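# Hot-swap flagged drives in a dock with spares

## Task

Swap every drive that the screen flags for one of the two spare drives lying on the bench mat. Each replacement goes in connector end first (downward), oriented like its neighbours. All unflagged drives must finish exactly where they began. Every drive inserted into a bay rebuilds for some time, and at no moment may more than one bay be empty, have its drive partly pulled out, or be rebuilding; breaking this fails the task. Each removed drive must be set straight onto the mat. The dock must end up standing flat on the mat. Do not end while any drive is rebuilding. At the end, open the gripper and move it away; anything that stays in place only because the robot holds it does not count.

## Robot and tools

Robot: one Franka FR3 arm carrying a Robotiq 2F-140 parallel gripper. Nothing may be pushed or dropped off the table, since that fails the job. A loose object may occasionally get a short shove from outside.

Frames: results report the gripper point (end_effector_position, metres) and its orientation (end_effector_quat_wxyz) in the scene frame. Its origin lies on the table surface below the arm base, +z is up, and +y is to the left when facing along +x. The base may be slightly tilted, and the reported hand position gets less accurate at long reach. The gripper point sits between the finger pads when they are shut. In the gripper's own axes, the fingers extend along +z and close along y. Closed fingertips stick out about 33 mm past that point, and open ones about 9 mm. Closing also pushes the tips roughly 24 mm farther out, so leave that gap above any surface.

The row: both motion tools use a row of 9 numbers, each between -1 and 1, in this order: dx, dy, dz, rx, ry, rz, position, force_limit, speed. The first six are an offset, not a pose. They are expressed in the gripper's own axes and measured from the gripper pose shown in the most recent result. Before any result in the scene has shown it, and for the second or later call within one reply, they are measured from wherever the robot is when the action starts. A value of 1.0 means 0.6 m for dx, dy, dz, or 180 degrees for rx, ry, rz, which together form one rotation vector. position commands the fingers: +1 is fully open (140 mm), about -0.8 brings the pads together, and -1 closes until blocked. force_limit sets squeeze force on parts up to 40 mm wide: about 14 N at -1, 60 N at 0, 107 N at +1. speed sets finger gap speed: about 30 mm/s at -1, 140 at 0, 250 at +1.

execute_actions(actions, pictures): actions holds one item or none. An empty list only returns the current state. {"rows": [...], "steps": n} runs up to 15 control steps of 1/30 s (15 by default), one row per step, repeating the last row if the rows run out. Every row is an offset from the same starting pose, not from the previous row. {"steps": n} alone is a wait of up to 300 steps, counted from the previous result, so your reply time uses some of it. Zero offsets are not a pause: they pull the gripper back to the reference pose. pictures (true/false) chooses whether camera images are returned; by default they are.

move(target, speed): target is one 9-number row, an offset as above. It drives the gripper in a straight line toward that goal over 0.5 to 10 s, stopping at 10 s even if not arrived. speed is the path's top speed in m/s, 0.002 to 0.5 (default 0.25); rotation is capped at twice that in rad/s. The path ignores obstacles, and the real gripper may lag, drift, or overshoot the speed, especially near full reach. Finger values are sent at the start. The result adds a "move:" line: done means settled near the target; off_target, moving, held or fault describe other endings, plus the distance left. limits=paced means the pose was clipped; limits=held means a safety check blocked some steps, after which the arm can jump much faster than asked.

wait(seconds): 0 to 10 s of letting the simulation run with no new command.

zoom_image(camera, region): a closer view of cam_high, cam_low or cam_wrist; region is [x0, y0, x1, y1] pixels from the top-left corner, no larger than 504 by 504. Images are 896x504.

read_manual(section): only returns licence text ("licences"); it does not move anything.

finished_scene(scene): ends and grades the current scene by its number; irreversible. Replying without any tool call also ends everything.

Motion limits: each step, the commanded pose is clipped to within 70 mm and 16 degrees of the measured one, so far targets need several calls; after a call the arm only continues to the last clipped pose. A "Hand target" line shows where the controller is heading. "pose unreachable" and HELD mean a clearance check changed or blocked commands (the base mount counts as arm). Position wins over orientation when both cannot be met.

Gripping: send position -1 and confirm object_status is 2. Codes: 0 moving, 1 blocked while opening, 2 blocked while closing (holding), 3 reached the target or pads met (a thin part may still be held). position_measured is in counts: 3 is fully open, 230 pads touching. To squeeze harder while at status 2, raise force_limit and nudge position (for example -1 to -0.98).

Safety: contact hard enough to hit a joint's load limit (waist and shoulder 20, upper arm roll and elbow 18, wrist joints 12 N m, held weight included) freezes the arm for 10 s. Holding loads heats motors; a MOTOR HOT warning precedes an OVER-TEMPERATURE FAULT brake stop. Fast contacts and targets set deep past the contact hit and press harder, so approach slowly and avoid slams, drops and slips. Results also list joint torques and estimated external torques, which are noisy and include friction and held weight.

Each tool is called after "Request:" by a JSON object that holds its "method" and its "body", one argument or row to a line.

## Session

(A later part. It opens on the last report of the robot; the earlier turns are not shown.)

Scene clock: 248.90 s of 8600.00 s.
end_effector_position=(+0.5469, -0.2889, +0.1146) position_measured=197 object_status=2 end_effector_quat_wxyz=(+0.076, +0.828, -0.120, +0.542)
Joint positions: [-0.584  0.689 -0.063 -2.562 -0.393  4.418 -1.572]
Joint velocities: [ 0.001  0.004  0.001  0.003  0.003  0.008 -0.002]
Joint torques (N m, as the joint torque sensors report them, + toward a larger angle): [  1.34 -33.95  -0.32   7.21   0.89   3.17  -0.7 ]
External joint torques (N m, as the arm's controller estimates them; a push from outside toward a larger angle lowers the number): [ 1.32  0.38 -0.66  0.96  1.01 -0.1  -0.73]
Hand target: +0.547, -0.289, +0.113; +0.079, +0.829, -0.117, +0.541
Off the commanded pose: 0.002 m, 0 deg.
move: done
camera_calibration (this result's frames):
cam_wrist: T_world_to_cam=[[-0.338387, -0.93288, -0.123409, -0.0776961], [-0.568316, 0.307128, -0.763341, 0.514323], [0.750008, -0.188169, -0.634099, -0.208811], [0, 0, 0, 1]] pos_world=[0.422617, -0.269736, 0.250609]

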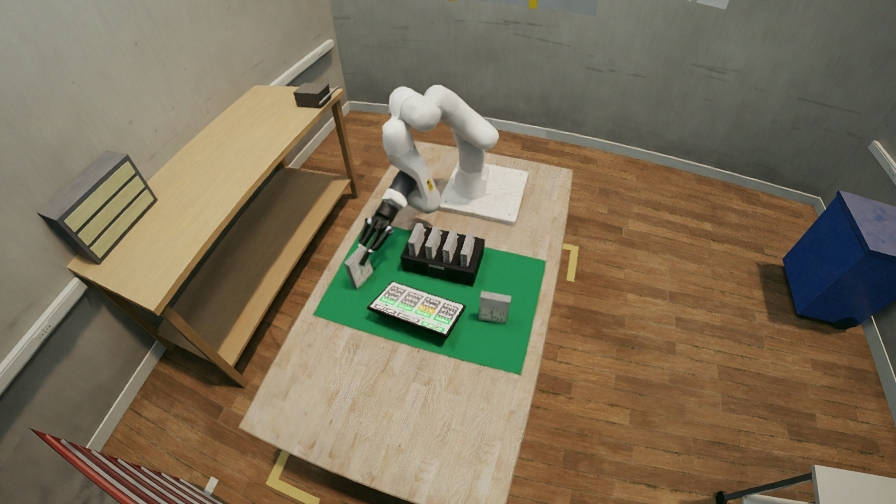

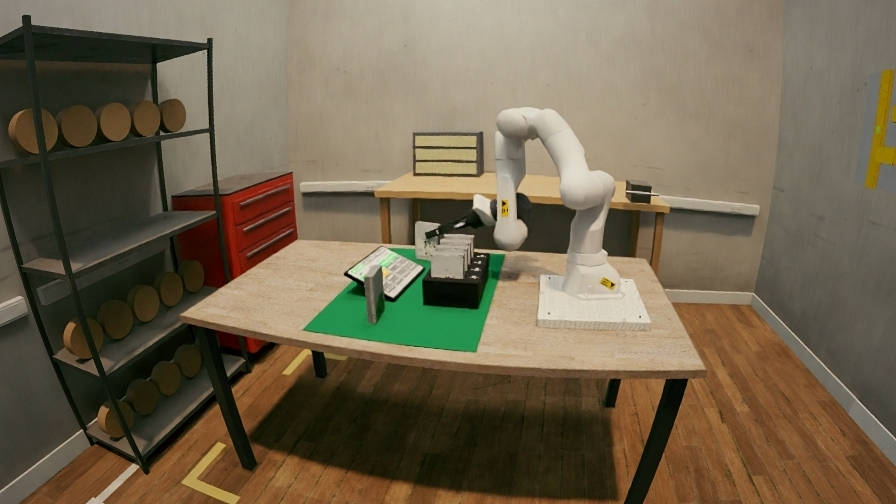

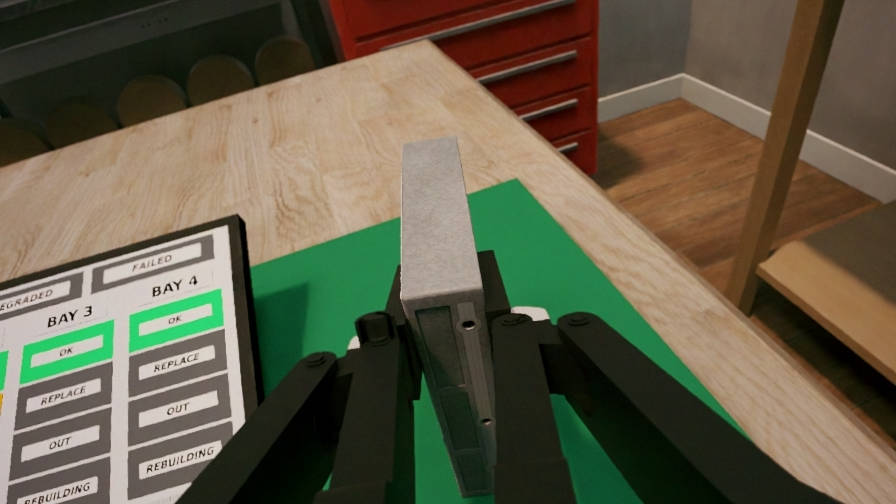

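Request:
{"method": "move", "body": {
  "target": [0,0,0,0,0,0,0,0,0]
}}

Request:
{"method": "move", "body": {
  "target": [0.21,0,-0.092,0,0,0,0,0,0],
  "speed": 0.12
}}

Request:
{"method": "move", "body": {
  "target": [0,-0.2,0,0,0,0,-1,0,0]
}}

Scene clock: 253.90 s of 8600.00 s.
end_effector_position=(+0.5469, -0.2888, +0.1147) position_measured=129 object_status=3 end_effector_quat_wxyz=(+0.076, +0.828, -0.120, +0.542)
Joint positions: [-0.583  0.69  -0.063 -2.562 -0.393  4.419 -1.573]
Joint velocities: [-0.     0.     0.001 -0.001 -0.001  0.001 -0.   ]
Joint torques (N m, as the joint torque sensors report them, + toward a larger angle): [ -0.61 -35.99   0.18   5.61  -0.15   3.11  -0.11]
External joint torques (N m, as the arm's controller estimates them; a push from outside toward a larger angle lowers the number): [-0.6  -1.82 -0.15 -0.51 -0.02 -0.13 -0.13]
Hand target: +0.547, -0.289, +0.115; +0.076, +0.828, -0.120, +0.542
Off the commanded pose: 0.000 m, 0 deg.
move: done
camera_calibration (this result's frames):
cam_wrist: T_world_to_cam=[[-0.338136, -0.933046, -0.122837, -0.0778543], [-0.568062, 0.306423, -0.763813, 0.514026], [0.750313, -0.188494, -0.63364, -0.209091], [0, 0, 0, 1]] pos_world=[0.422557, -0.269563, 0.250569]

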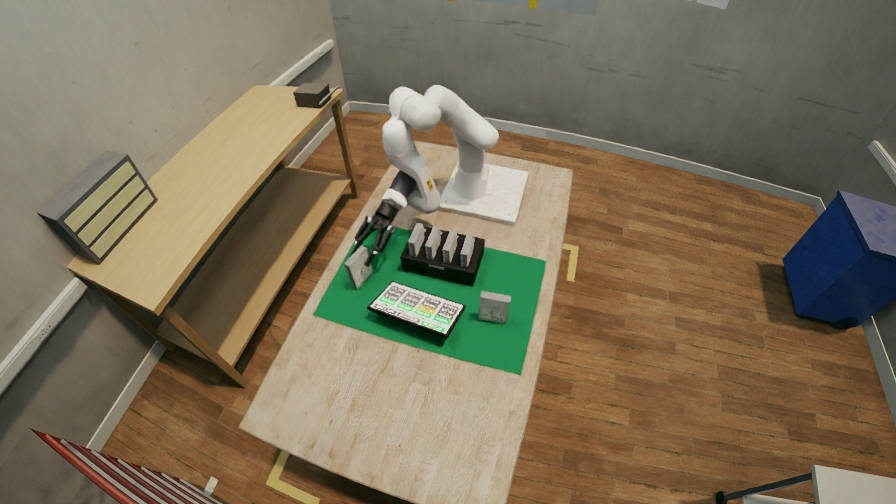

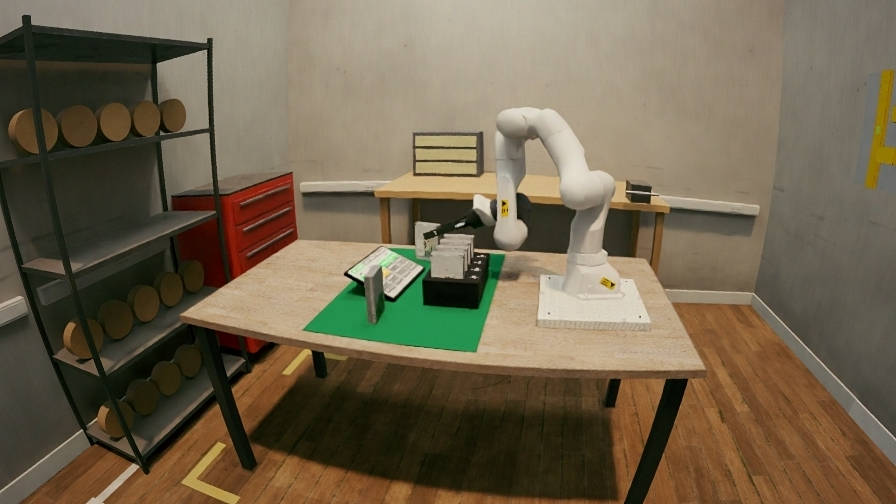

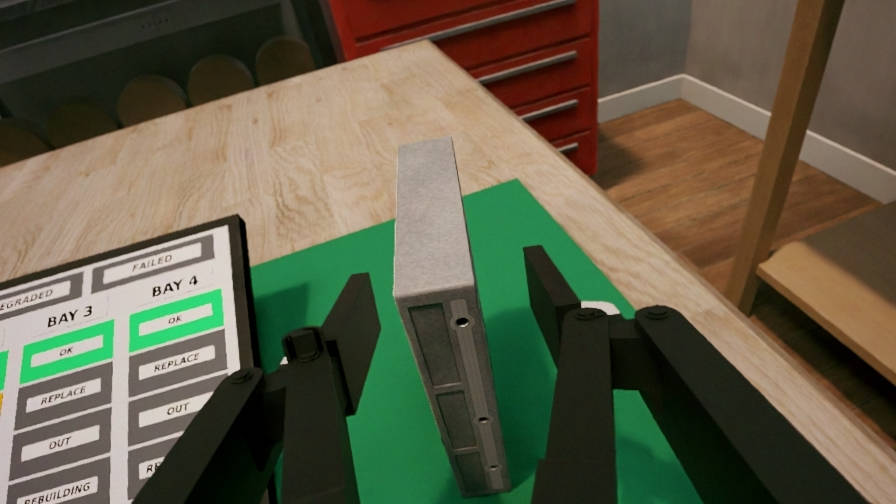

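Scene clock: 255.70 s of 8600.00 s.
end_effector_position=(+0.5472, -0.2928, +0.2546) position_measured=129 object_status=3 end_effector_quat_wxyz=(+0.077, +0.826, -0.118, +0.546)
Joint positions: [-0.638  0.201 -0.065 -2.708 -0.528  4.112 -1.432]
Joint velocities: [ 0.    -0.001  0.001  0.    -0.005 -0.012  0.03 ]
Joint torques (N m, as the joint torque sensors report them, + toward a larger angle): [ -1.59 -30.2    1.08  12.05  -0.35   2.71   0.1 ]
External joint torques (N m, as the arm's controller estimates them; a push from outside toward a larger angle lowers the number): [-1.67 -2.68  0.81 -0.83 -0.95 -0.5   0.07]
Hand target: +0.547, -0.292, +0.253; +0.073, +0.827, -0.123, +0.544
Off the commanded pose: 0.004 m, 1 deg.
move: off_target
camera_calibration (this result's frames):
cam_wrist: T_world_to_cam=[[-0.335673, -0.934237, -0.120519, -0.0665511], [-0.56274, 0.301487, -0.769694, 0.619398], [0.755412, -0.190545, -0.626934, -0.126514], [0, 0, 0, 1]] pos_world=[0.421791, -0.273021, 0.389411]

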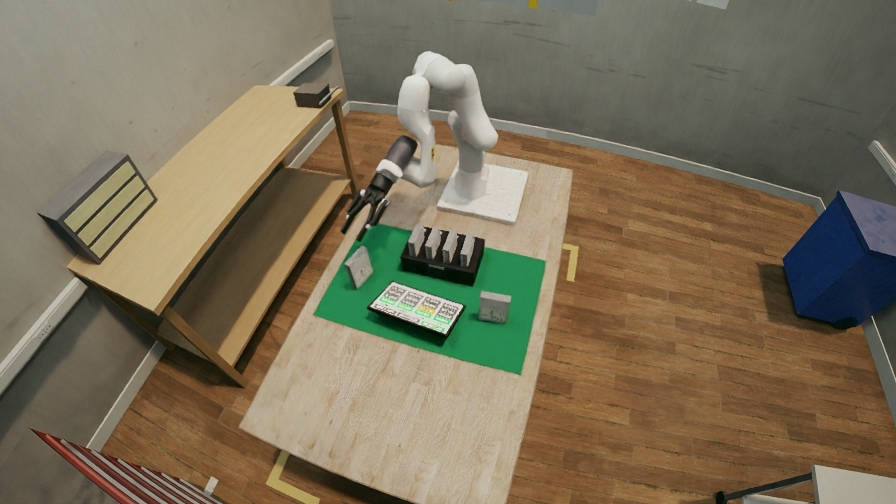

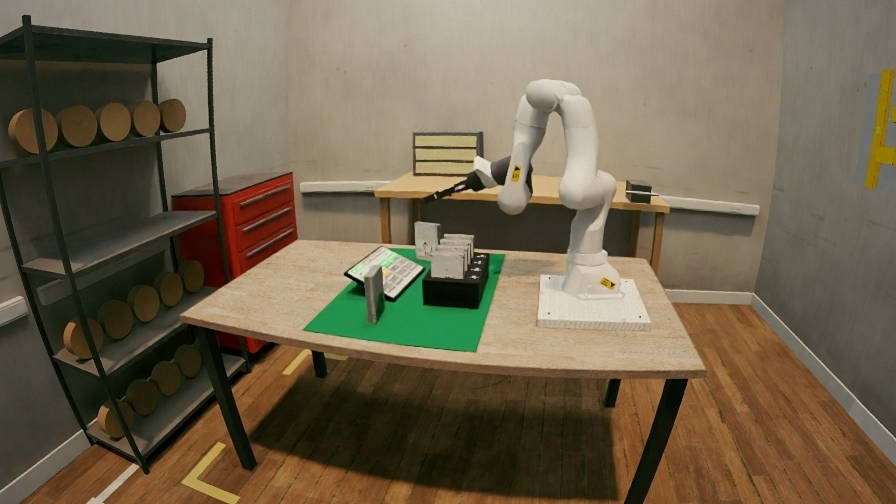

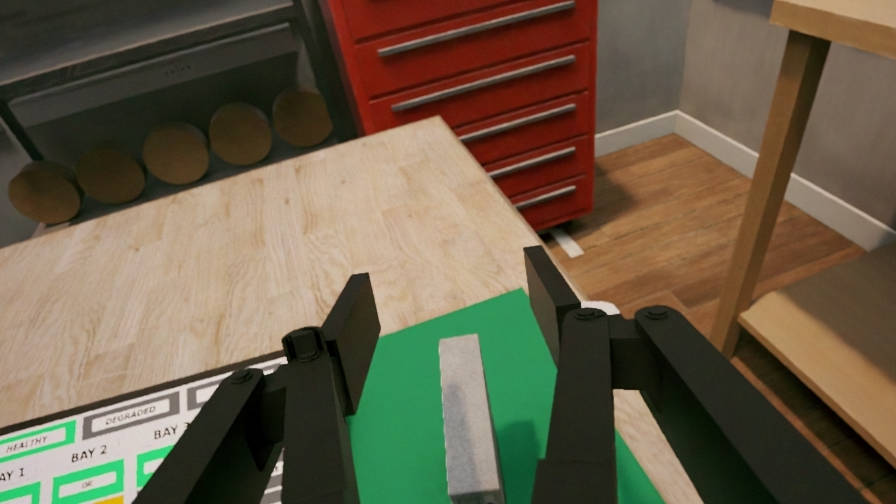

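Scene clock: 256.87 s of 8600.00 s.
end_effector_position=(+0.5799, -0.1764, +0.2550) position_measured=233 object_status=3 end_effector_quat_wxyz=(+0.072, +0.826, -0.123, +0.545)
Joint positions: [-0.35   0.14   0.082 -2.814 -0.031  4.119 -1.562]
Joint velocities: [ 0.001  0.001 -0.     0.001  0.018  0.004 -0.037]
Joint torques (N m, as the joint torque sensors report them, + toward a larger angle): [  1.43 -25.91  -0.35  11.99   0.91   3.86  -0.53]
External joint torques (N m, as the arm's controller estimates them; a push from outside toward a larger angle lowers the number): [ 1.37 -0.63 -0.82 -0.89  0.78  0.61 -0.55]
Hand target: +0.579, -0.178, +0.255; +0.078, +0.826, -0.118, +0.545
Off the commanded pose: 0.001 m, 1 deg.
move: done
camera_calibration (this result's frames):
cam_wrist: T_world_to_cam=[[-0.338666, -0.931272, -0.134307, 0.0589835], [-0.561947, 0.314682, -0.764978, 0.603733], [0.754666, -0.183599, -0.629897, -0.126332], [0, 0, 0, 1]] pos_world=[0.45458, -0.158249, 0.390188]

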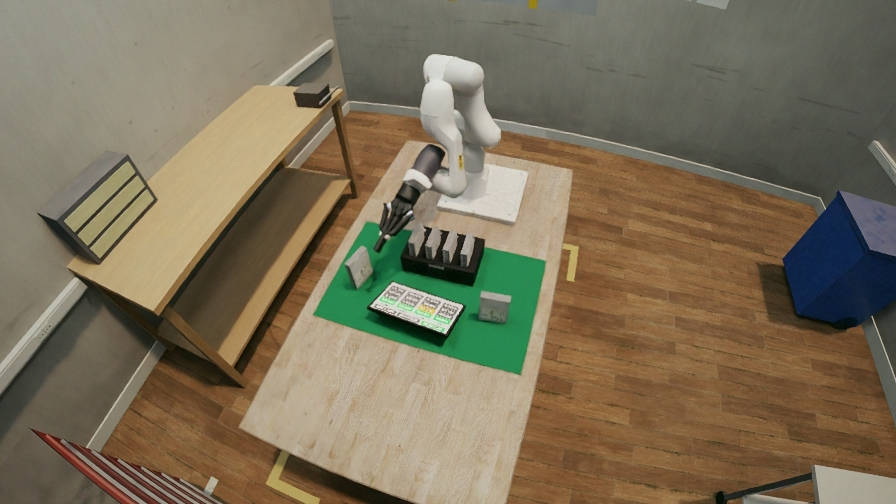

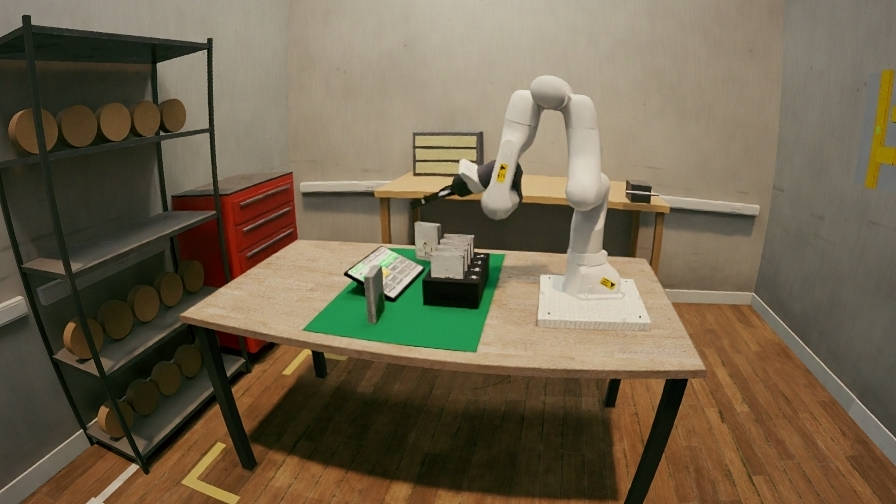

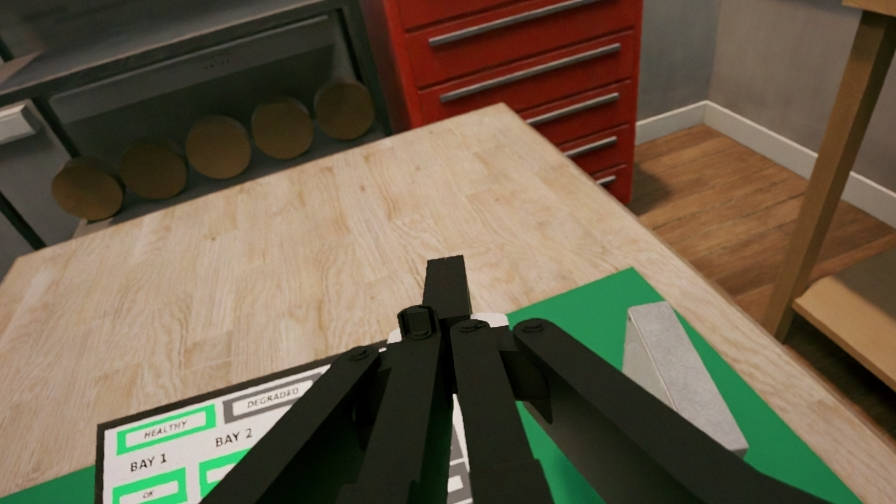

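Untilt while retracting radially 0.2 m.

Request:
{"method": "move", "body": {
  "target": [-0.132,0,-0.306,0,-0.37,0,-1,0,0]
}}

Scene clock: 261.57 s of 8600.00 s.
end_effector_position=(+0.3930, -0.1145, +0.2554) position_measured=233 object_status=3 end_effector_quat_wxyz=(-0.019, +0.990, -0.137, +0.006)
Joint positions: [-0.062 -0.445 -0.187 -2.499 -0.048  2.069 -1.549]
Joint velocities: [ 0.001  0.    -0.001  0.001 -0.    -0.012 -0.004]
Joint torques (N m, as the joint torque sensors report them, + toward a larger angle): [  0.07 -15.76  -0.08  23.37   1.65   2.01  -0.57]
External joint torques (N m, as the arm's controller estimates them; a push from outside toward a larger angle lowers the number): [ 0.07  0.17 -1.79 -0.49  0.84 -0.54 -0.57]
Hand target: +0.392, -0.113, +0.255; -0.021, +0.991, -0.134, +0.003
Off the commanded pose: 0.007 m, 2 deg.
move: off_target
camera_calibration (this result's frames):
cam_wrist: T_world_to_cam=[[-0.397851, -0.916957, -0.0300884, 0.0516616], [-0.886143, 0.375573, 0.27147, 0.349183], [-0.237626, 0.134667, -0.961976, 0.537559], [0, 0, 0, 1]] pos_world=[0.457718, -0.156164, 0.423881]

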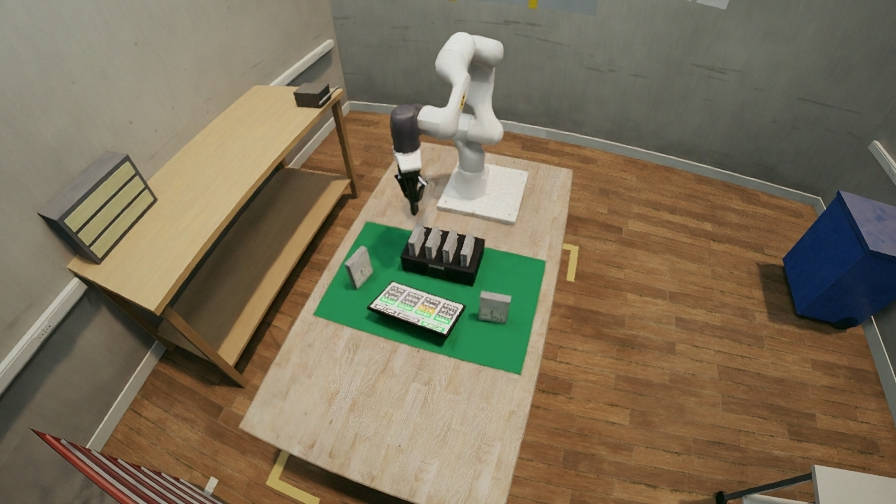

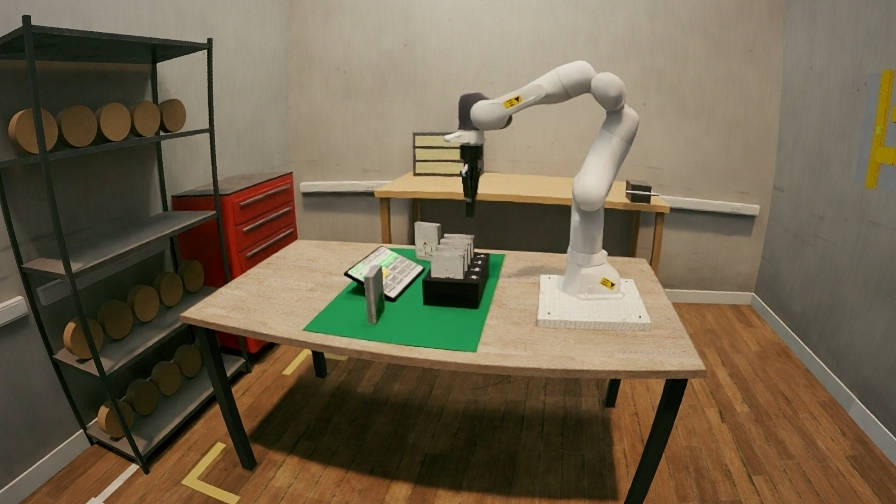

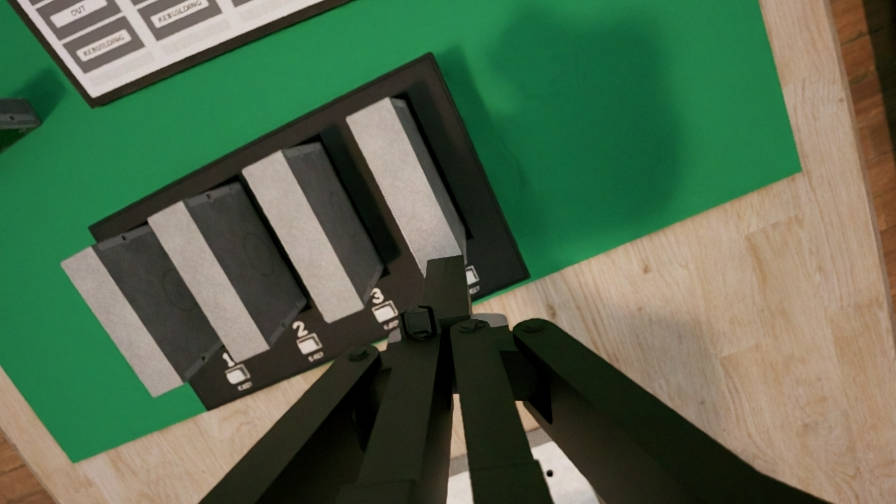

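Request:
{"method": "move", "body": {
  "target": [-0.132,-0.203,0.107,-0.012,-0.004,-0.094,-1,0,0]
}}

Request:
{"method": "move", "body": {
  "target": [0,0,0.095,0,0,0,-1,0,0],
  "speed": 0.08
}}

Scene clock: 267.23 s of 8600.00 s.
end_effector_position=(+0.3490, +0.0252, +0.1945) position_measured=233 object_status=3 end_effector_quat_wxyz=(-0.000, +1.000, +0.014, -0.004)
Joint positions: [ 0.119 -0.55  -0.001 -2.751 -0.002  2.194 -1.525]
Joint velocities: [-0.001 -0.001 -0.    -0.001  0.004  0.01   0.009]
Joint torques (N m, as the joint torque sensors report them, + toward a larger angle): [ -1.08 -11.64   0.44  20.84   1.62   3.16  -0.03]
External joint torques (N m, as the arm's controller estimates them; a push from outside toward a larger angle lowers the number): [-1.03  0.11  0.98 -2.19  0.91  0.67 -0.03]
Hand target: +0.350, +0.027, +0.194; -0.001, +1.000, +0.010, -0.003
Off the commanded pose: 0.002 m, 1 deg.
move: done
camera_calibration (this result's frames):
cam_wrist: T_world_to_cam=[[-0.1056, -0.994357, 0.0101681, 0.0525898], [-0.954074, 0.104194, 0.280866, 0.303004], [-0.280341, 0.0199583, -0.959693, 0.467093], [0, 0, 0, 1]] pos_world=[0.425587, 0.0113994, 0.362628]

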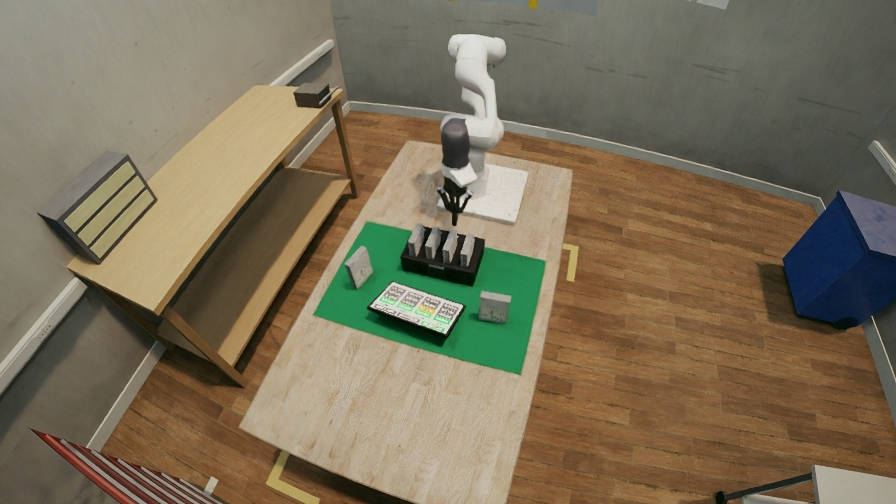

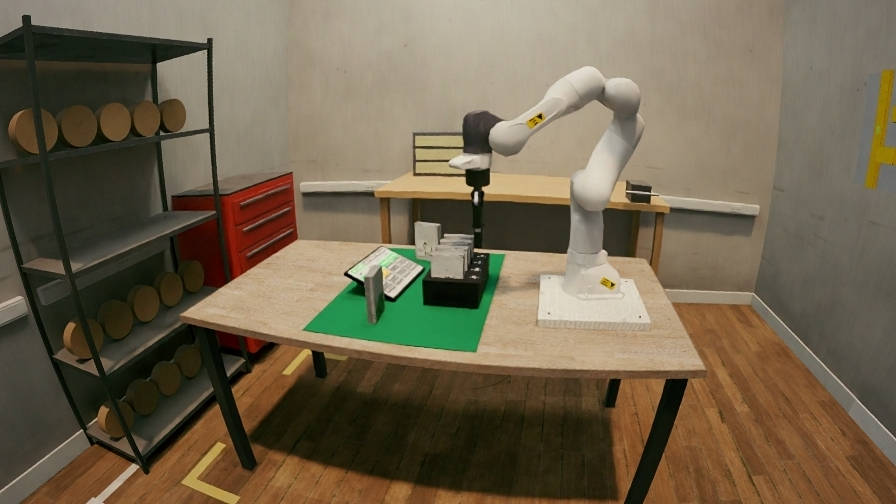

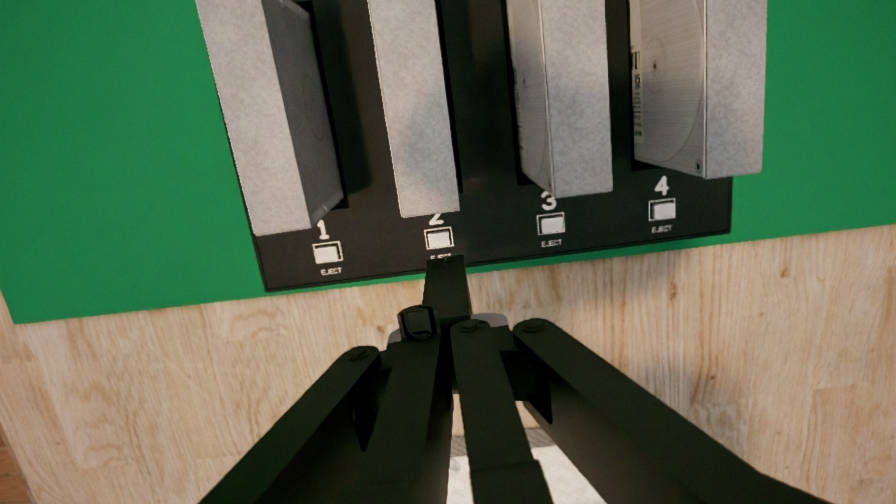

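Scene clock: 268.53 s of 8600.00 s.
end_effector_position=(+0.3471, +0.0242, +0.1379) position_measured=233 object_status=3 end_effector_quat_wxyz=(-0.000, +1.000, +0.013, -0.006)
Joint positions: [ 0.116 -0.436 -0.001 -2.828 -0.002  2.381 -1.525]
Joint velocities: [-0.002  0.     0.001 -0.     0.     0.012  0.   ]
Joint torques (N m, as the joint torque sensors report them, + toward a larger angle): [ -2.08 -13.51   0.09  20.25  -0.29   3.15  -0.16]
External joint torques (N m, as the arm's controller estimates them; a push from outside toward a larger angle lowers the number): [-2.14  0.26  0.42 -0.96 -0.88  0.66 -0.16]
Hand target: +0.348, +0.023, +0.138; +0.001, +1.000, +0.013, -0.004
Off the commanded pose: 0.002 m, 0 deg.
move: done
camera_calibration (this result's frames):
cam_wrist: T_world_to_cam=[[-0.107782, -0.994113, 0.0110648, 0.0526057], [-0.952797, 0.106467, 0.284327, 0.31614], [-0.283831, 0.0201029, -0.958664, 0.413254], [0, 0, 0, 1]] pos_world=[0.424182, 0.0103298, 0.305702]

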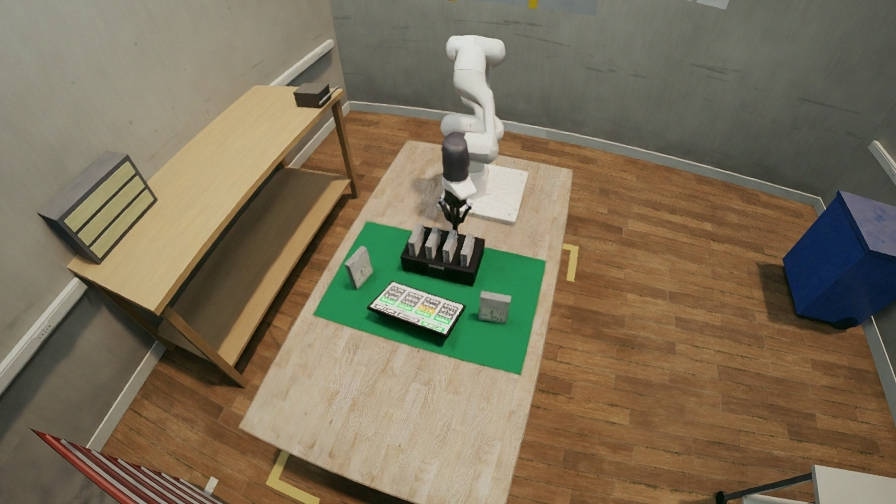

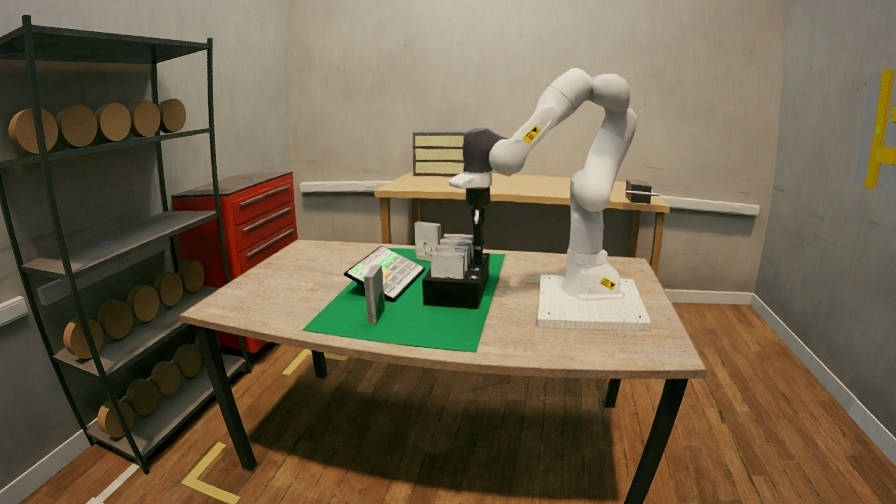

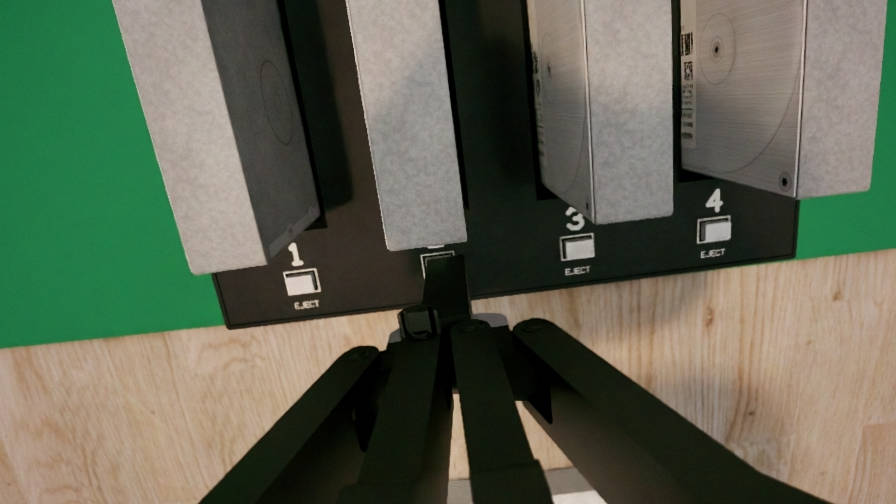

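Request:
{"method": "move", "body": {
  "target": [0.006,-0.006,0.037,0,0.004,0,-1,0,0],
  "speed": 0.012
}}

Request:
{"method": "move", "body": {
  "target": [0,0,-0.17,0,0,0,-0.18,0,1]
}}

Request:
{"method": "move", "body": {
  "target": [0.135,0.006,0,0,0,0,-0.18,0,1]
}}

Scene clock: 274.20 s of 8600.00 s.
end_effector_position=(+0.3482, +0.0251, +0.1208) position_measured=233 object_status=3 end_effector_quat_wxyz=(+0.000, +1.000, +0.014, -0.004)
Joint positions: [ 0.116 -0.392  0.002 -2.847 -0.002  2.449 -1.523]
Joint velocities: [ 0.001  0.002 -0.    -0.     0.    -0.001  0.   ]
Joint torques (N m, as the joint torque sensors report them, + toward a larger angle): [ 0.94 -6.87  2.29 16.29  0.83  6.64  0.06]
External joint torques (N m, as the arm's controller estimates them; a push from outside toward a larger angle lowers the number): [ 0.9   7.58  2.63 -4.06  0.28  4.12  0.06]
Hand target: +0.350, +0.027, +0.116; +0.001, +1.000, +0.013, -0.000
Off the commanded pose: 0.006 m, 0 deg.
move: off_target
camera_calibration (this result's frames):
cam_wrist: T_world_to_cam=[[-0.106144, -0.994287, 0.0113082, 0.0531804], [-0.954551, 0.105074, 0.278912, 0.32332], [-0.278506, 0.0188104, -0.96025, 0.395576], [0, 0, 0, 1]] pos_world=[0.42444, 0.0114632, 0.289073]

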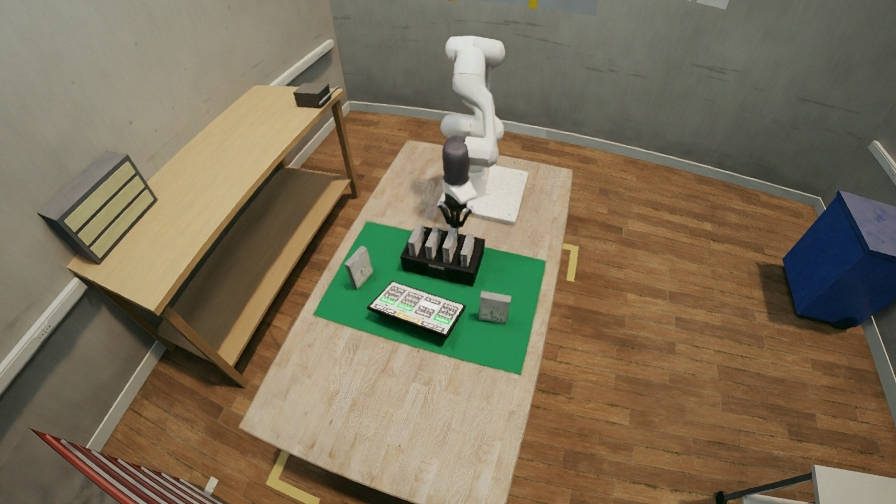

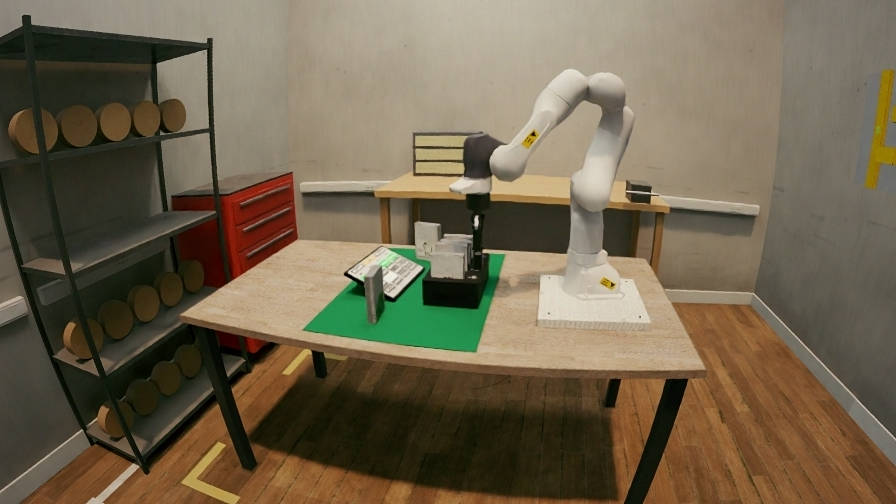

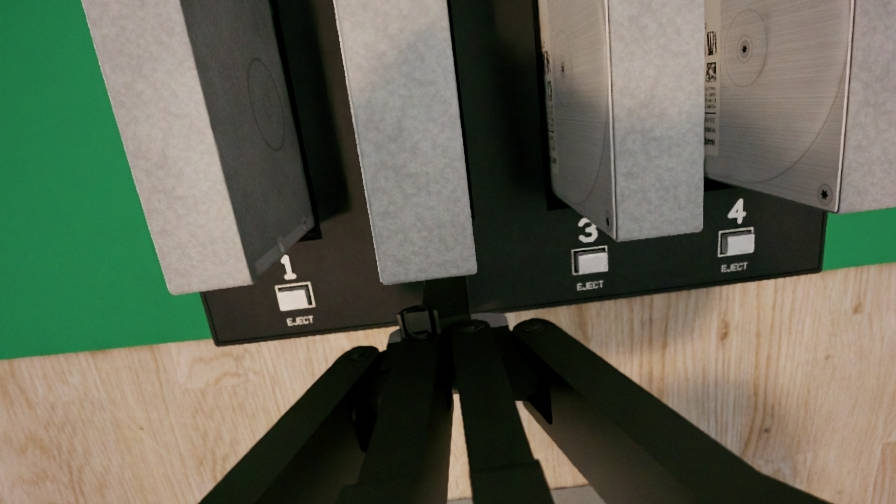

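Scene clock: 275.40 s of 8600.00 s.
end_effector_position=(+0.3510, +0.0273, +0.2226) position_measured=151 object_status=3 end_effector_quat_wxyz=(-0.001, +1.000, +0.015, -0.002)
Joint positions: [ 0.121 -0.589  0.002 -2.704  0.001  2.113 -1.523]
Joint velocities: [ 0.    -0.     0.001 -0.001 -0.    -0.012 -0.   ]
Joint torques (N m, as the joint torque sensors report them, + toward a larger angle): [  0.72 -13.01  -1.92  23.34   1.63   1.91  -0.46]
External joint torques (N m, as the arm's controller estimates them; a push from outside toward a larger angle lowers the number): [ 0.69 -2.04 -1.4  -0.25  0.88 -0.6  -0.46]
Hand target: +0.349, +0.028, +0.223; -0.002, +1.000, +0.017, -0.004
Off the commanded pose: 0.003 m, 0 deg.
move: done
camera_calibration (this result's frames):
cam_wrist: T_world_to_cam=[[-0.103586, -0.99458, 0.00897217, 0.0540854], [-0.955911, 0.102043, 0.275356, 0.298701], [-0.274779, 0.0199465, -0.9613, 0.492949], [0, 0, 0, 1]] pos_world=[0.426586, 0.0134794, 0.391138]

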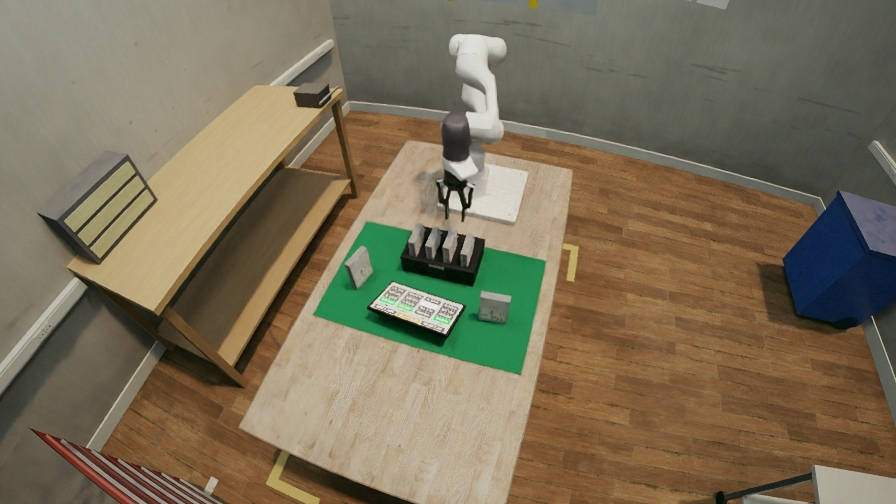

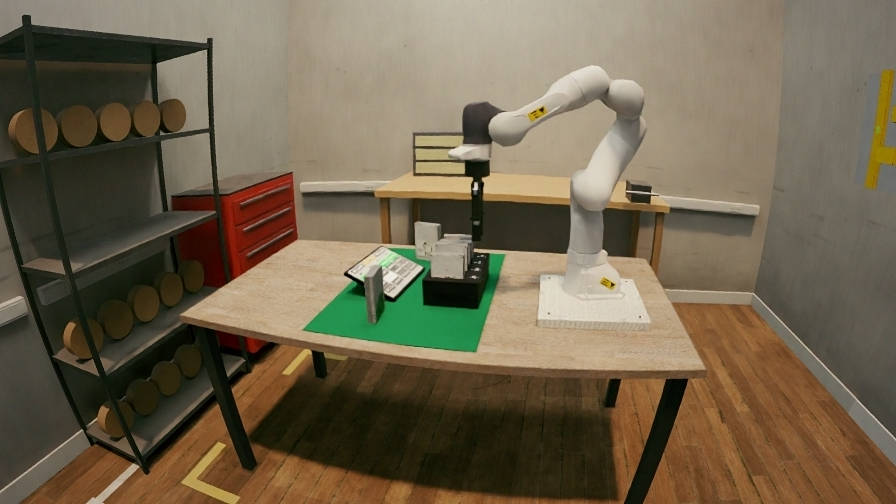

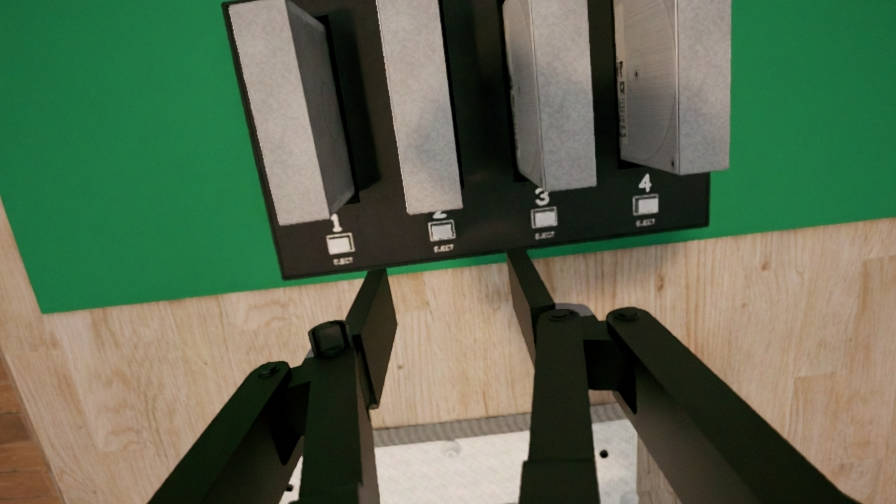

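Scene clock: 276.33 s of 8600.00 s.
end_effector_position=(+0.4302, +0.0266, +0.2216) position_measured=151 object_status=3 end_effector_quat_wxyz=(-0.000, +1.000, +0.012, -0.004)
Joint positions: [ 0.113 -0.317 -0.005 -2.48  -0.004  2.158 -1.528]
Joint velocities: [-0.001  0.001  0.     0.002  0.001  0.004 -0.002]
Joint torques (N m, as the joint torque sensors report them, + toward a larger angle): [ -1.67 -20.1   -1.72  22.75  -0.23   3.1   -0.61]
External joint torques (N m, as the arm's controller estimates them; a push from outside toward a larger angle lowers the number): [-1.69 -0.08 -1.5  -0.56 -0.95  0.6  -0.61]
Hand target: +0.432, +0.025, +0.222; +0.001, +1.000, +0.014, -0.001
Off the commanded pose: 0.002 m, 0 deg.
move: done
camera_calibration (this result's frames):
cam_wrist: T_world_to_cam=[[-0.111131, -0.993749, 0.0106235, 0.0645547], [-0.954009, 0.109669, 0.278998, 0.372923], [-0.278419, 0.0208703, -0.960233, 0.515091], [0, 0, 0, 1]] pos_world=[0.506357, 0.012503, 0.389877]

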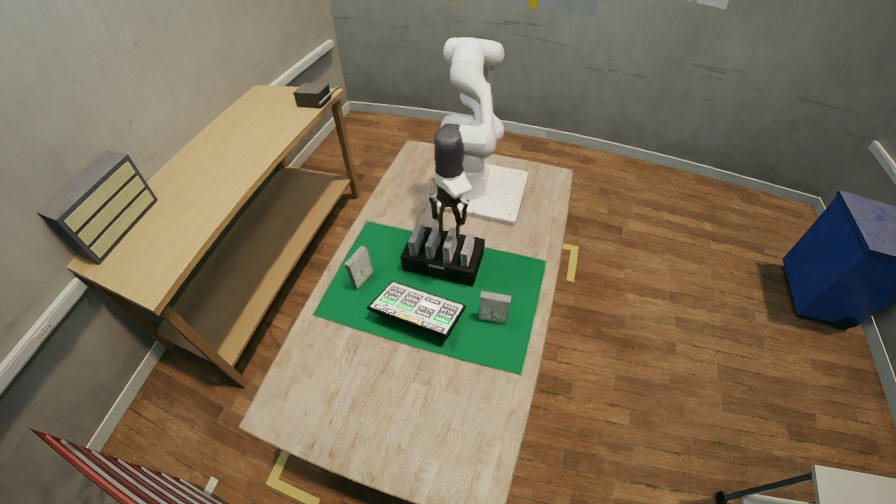

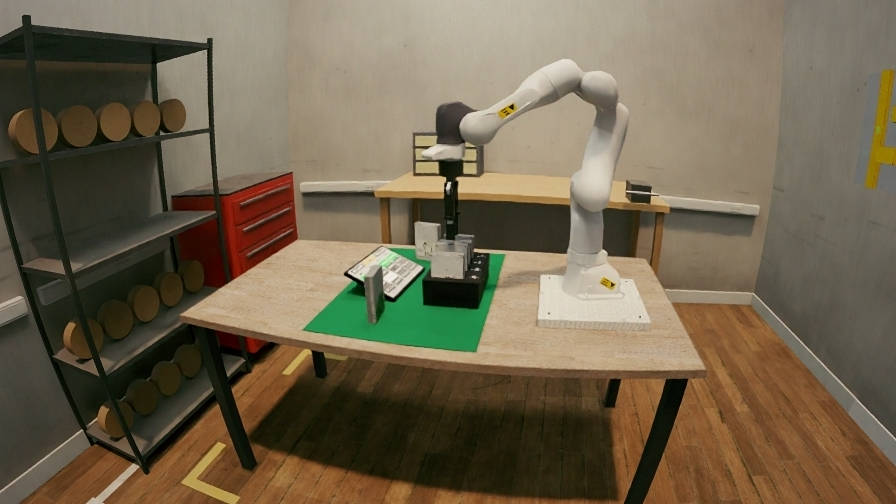

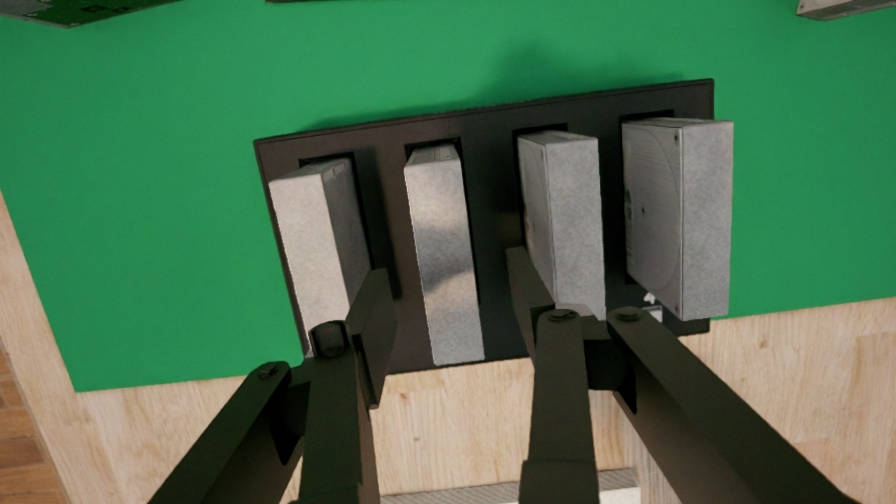

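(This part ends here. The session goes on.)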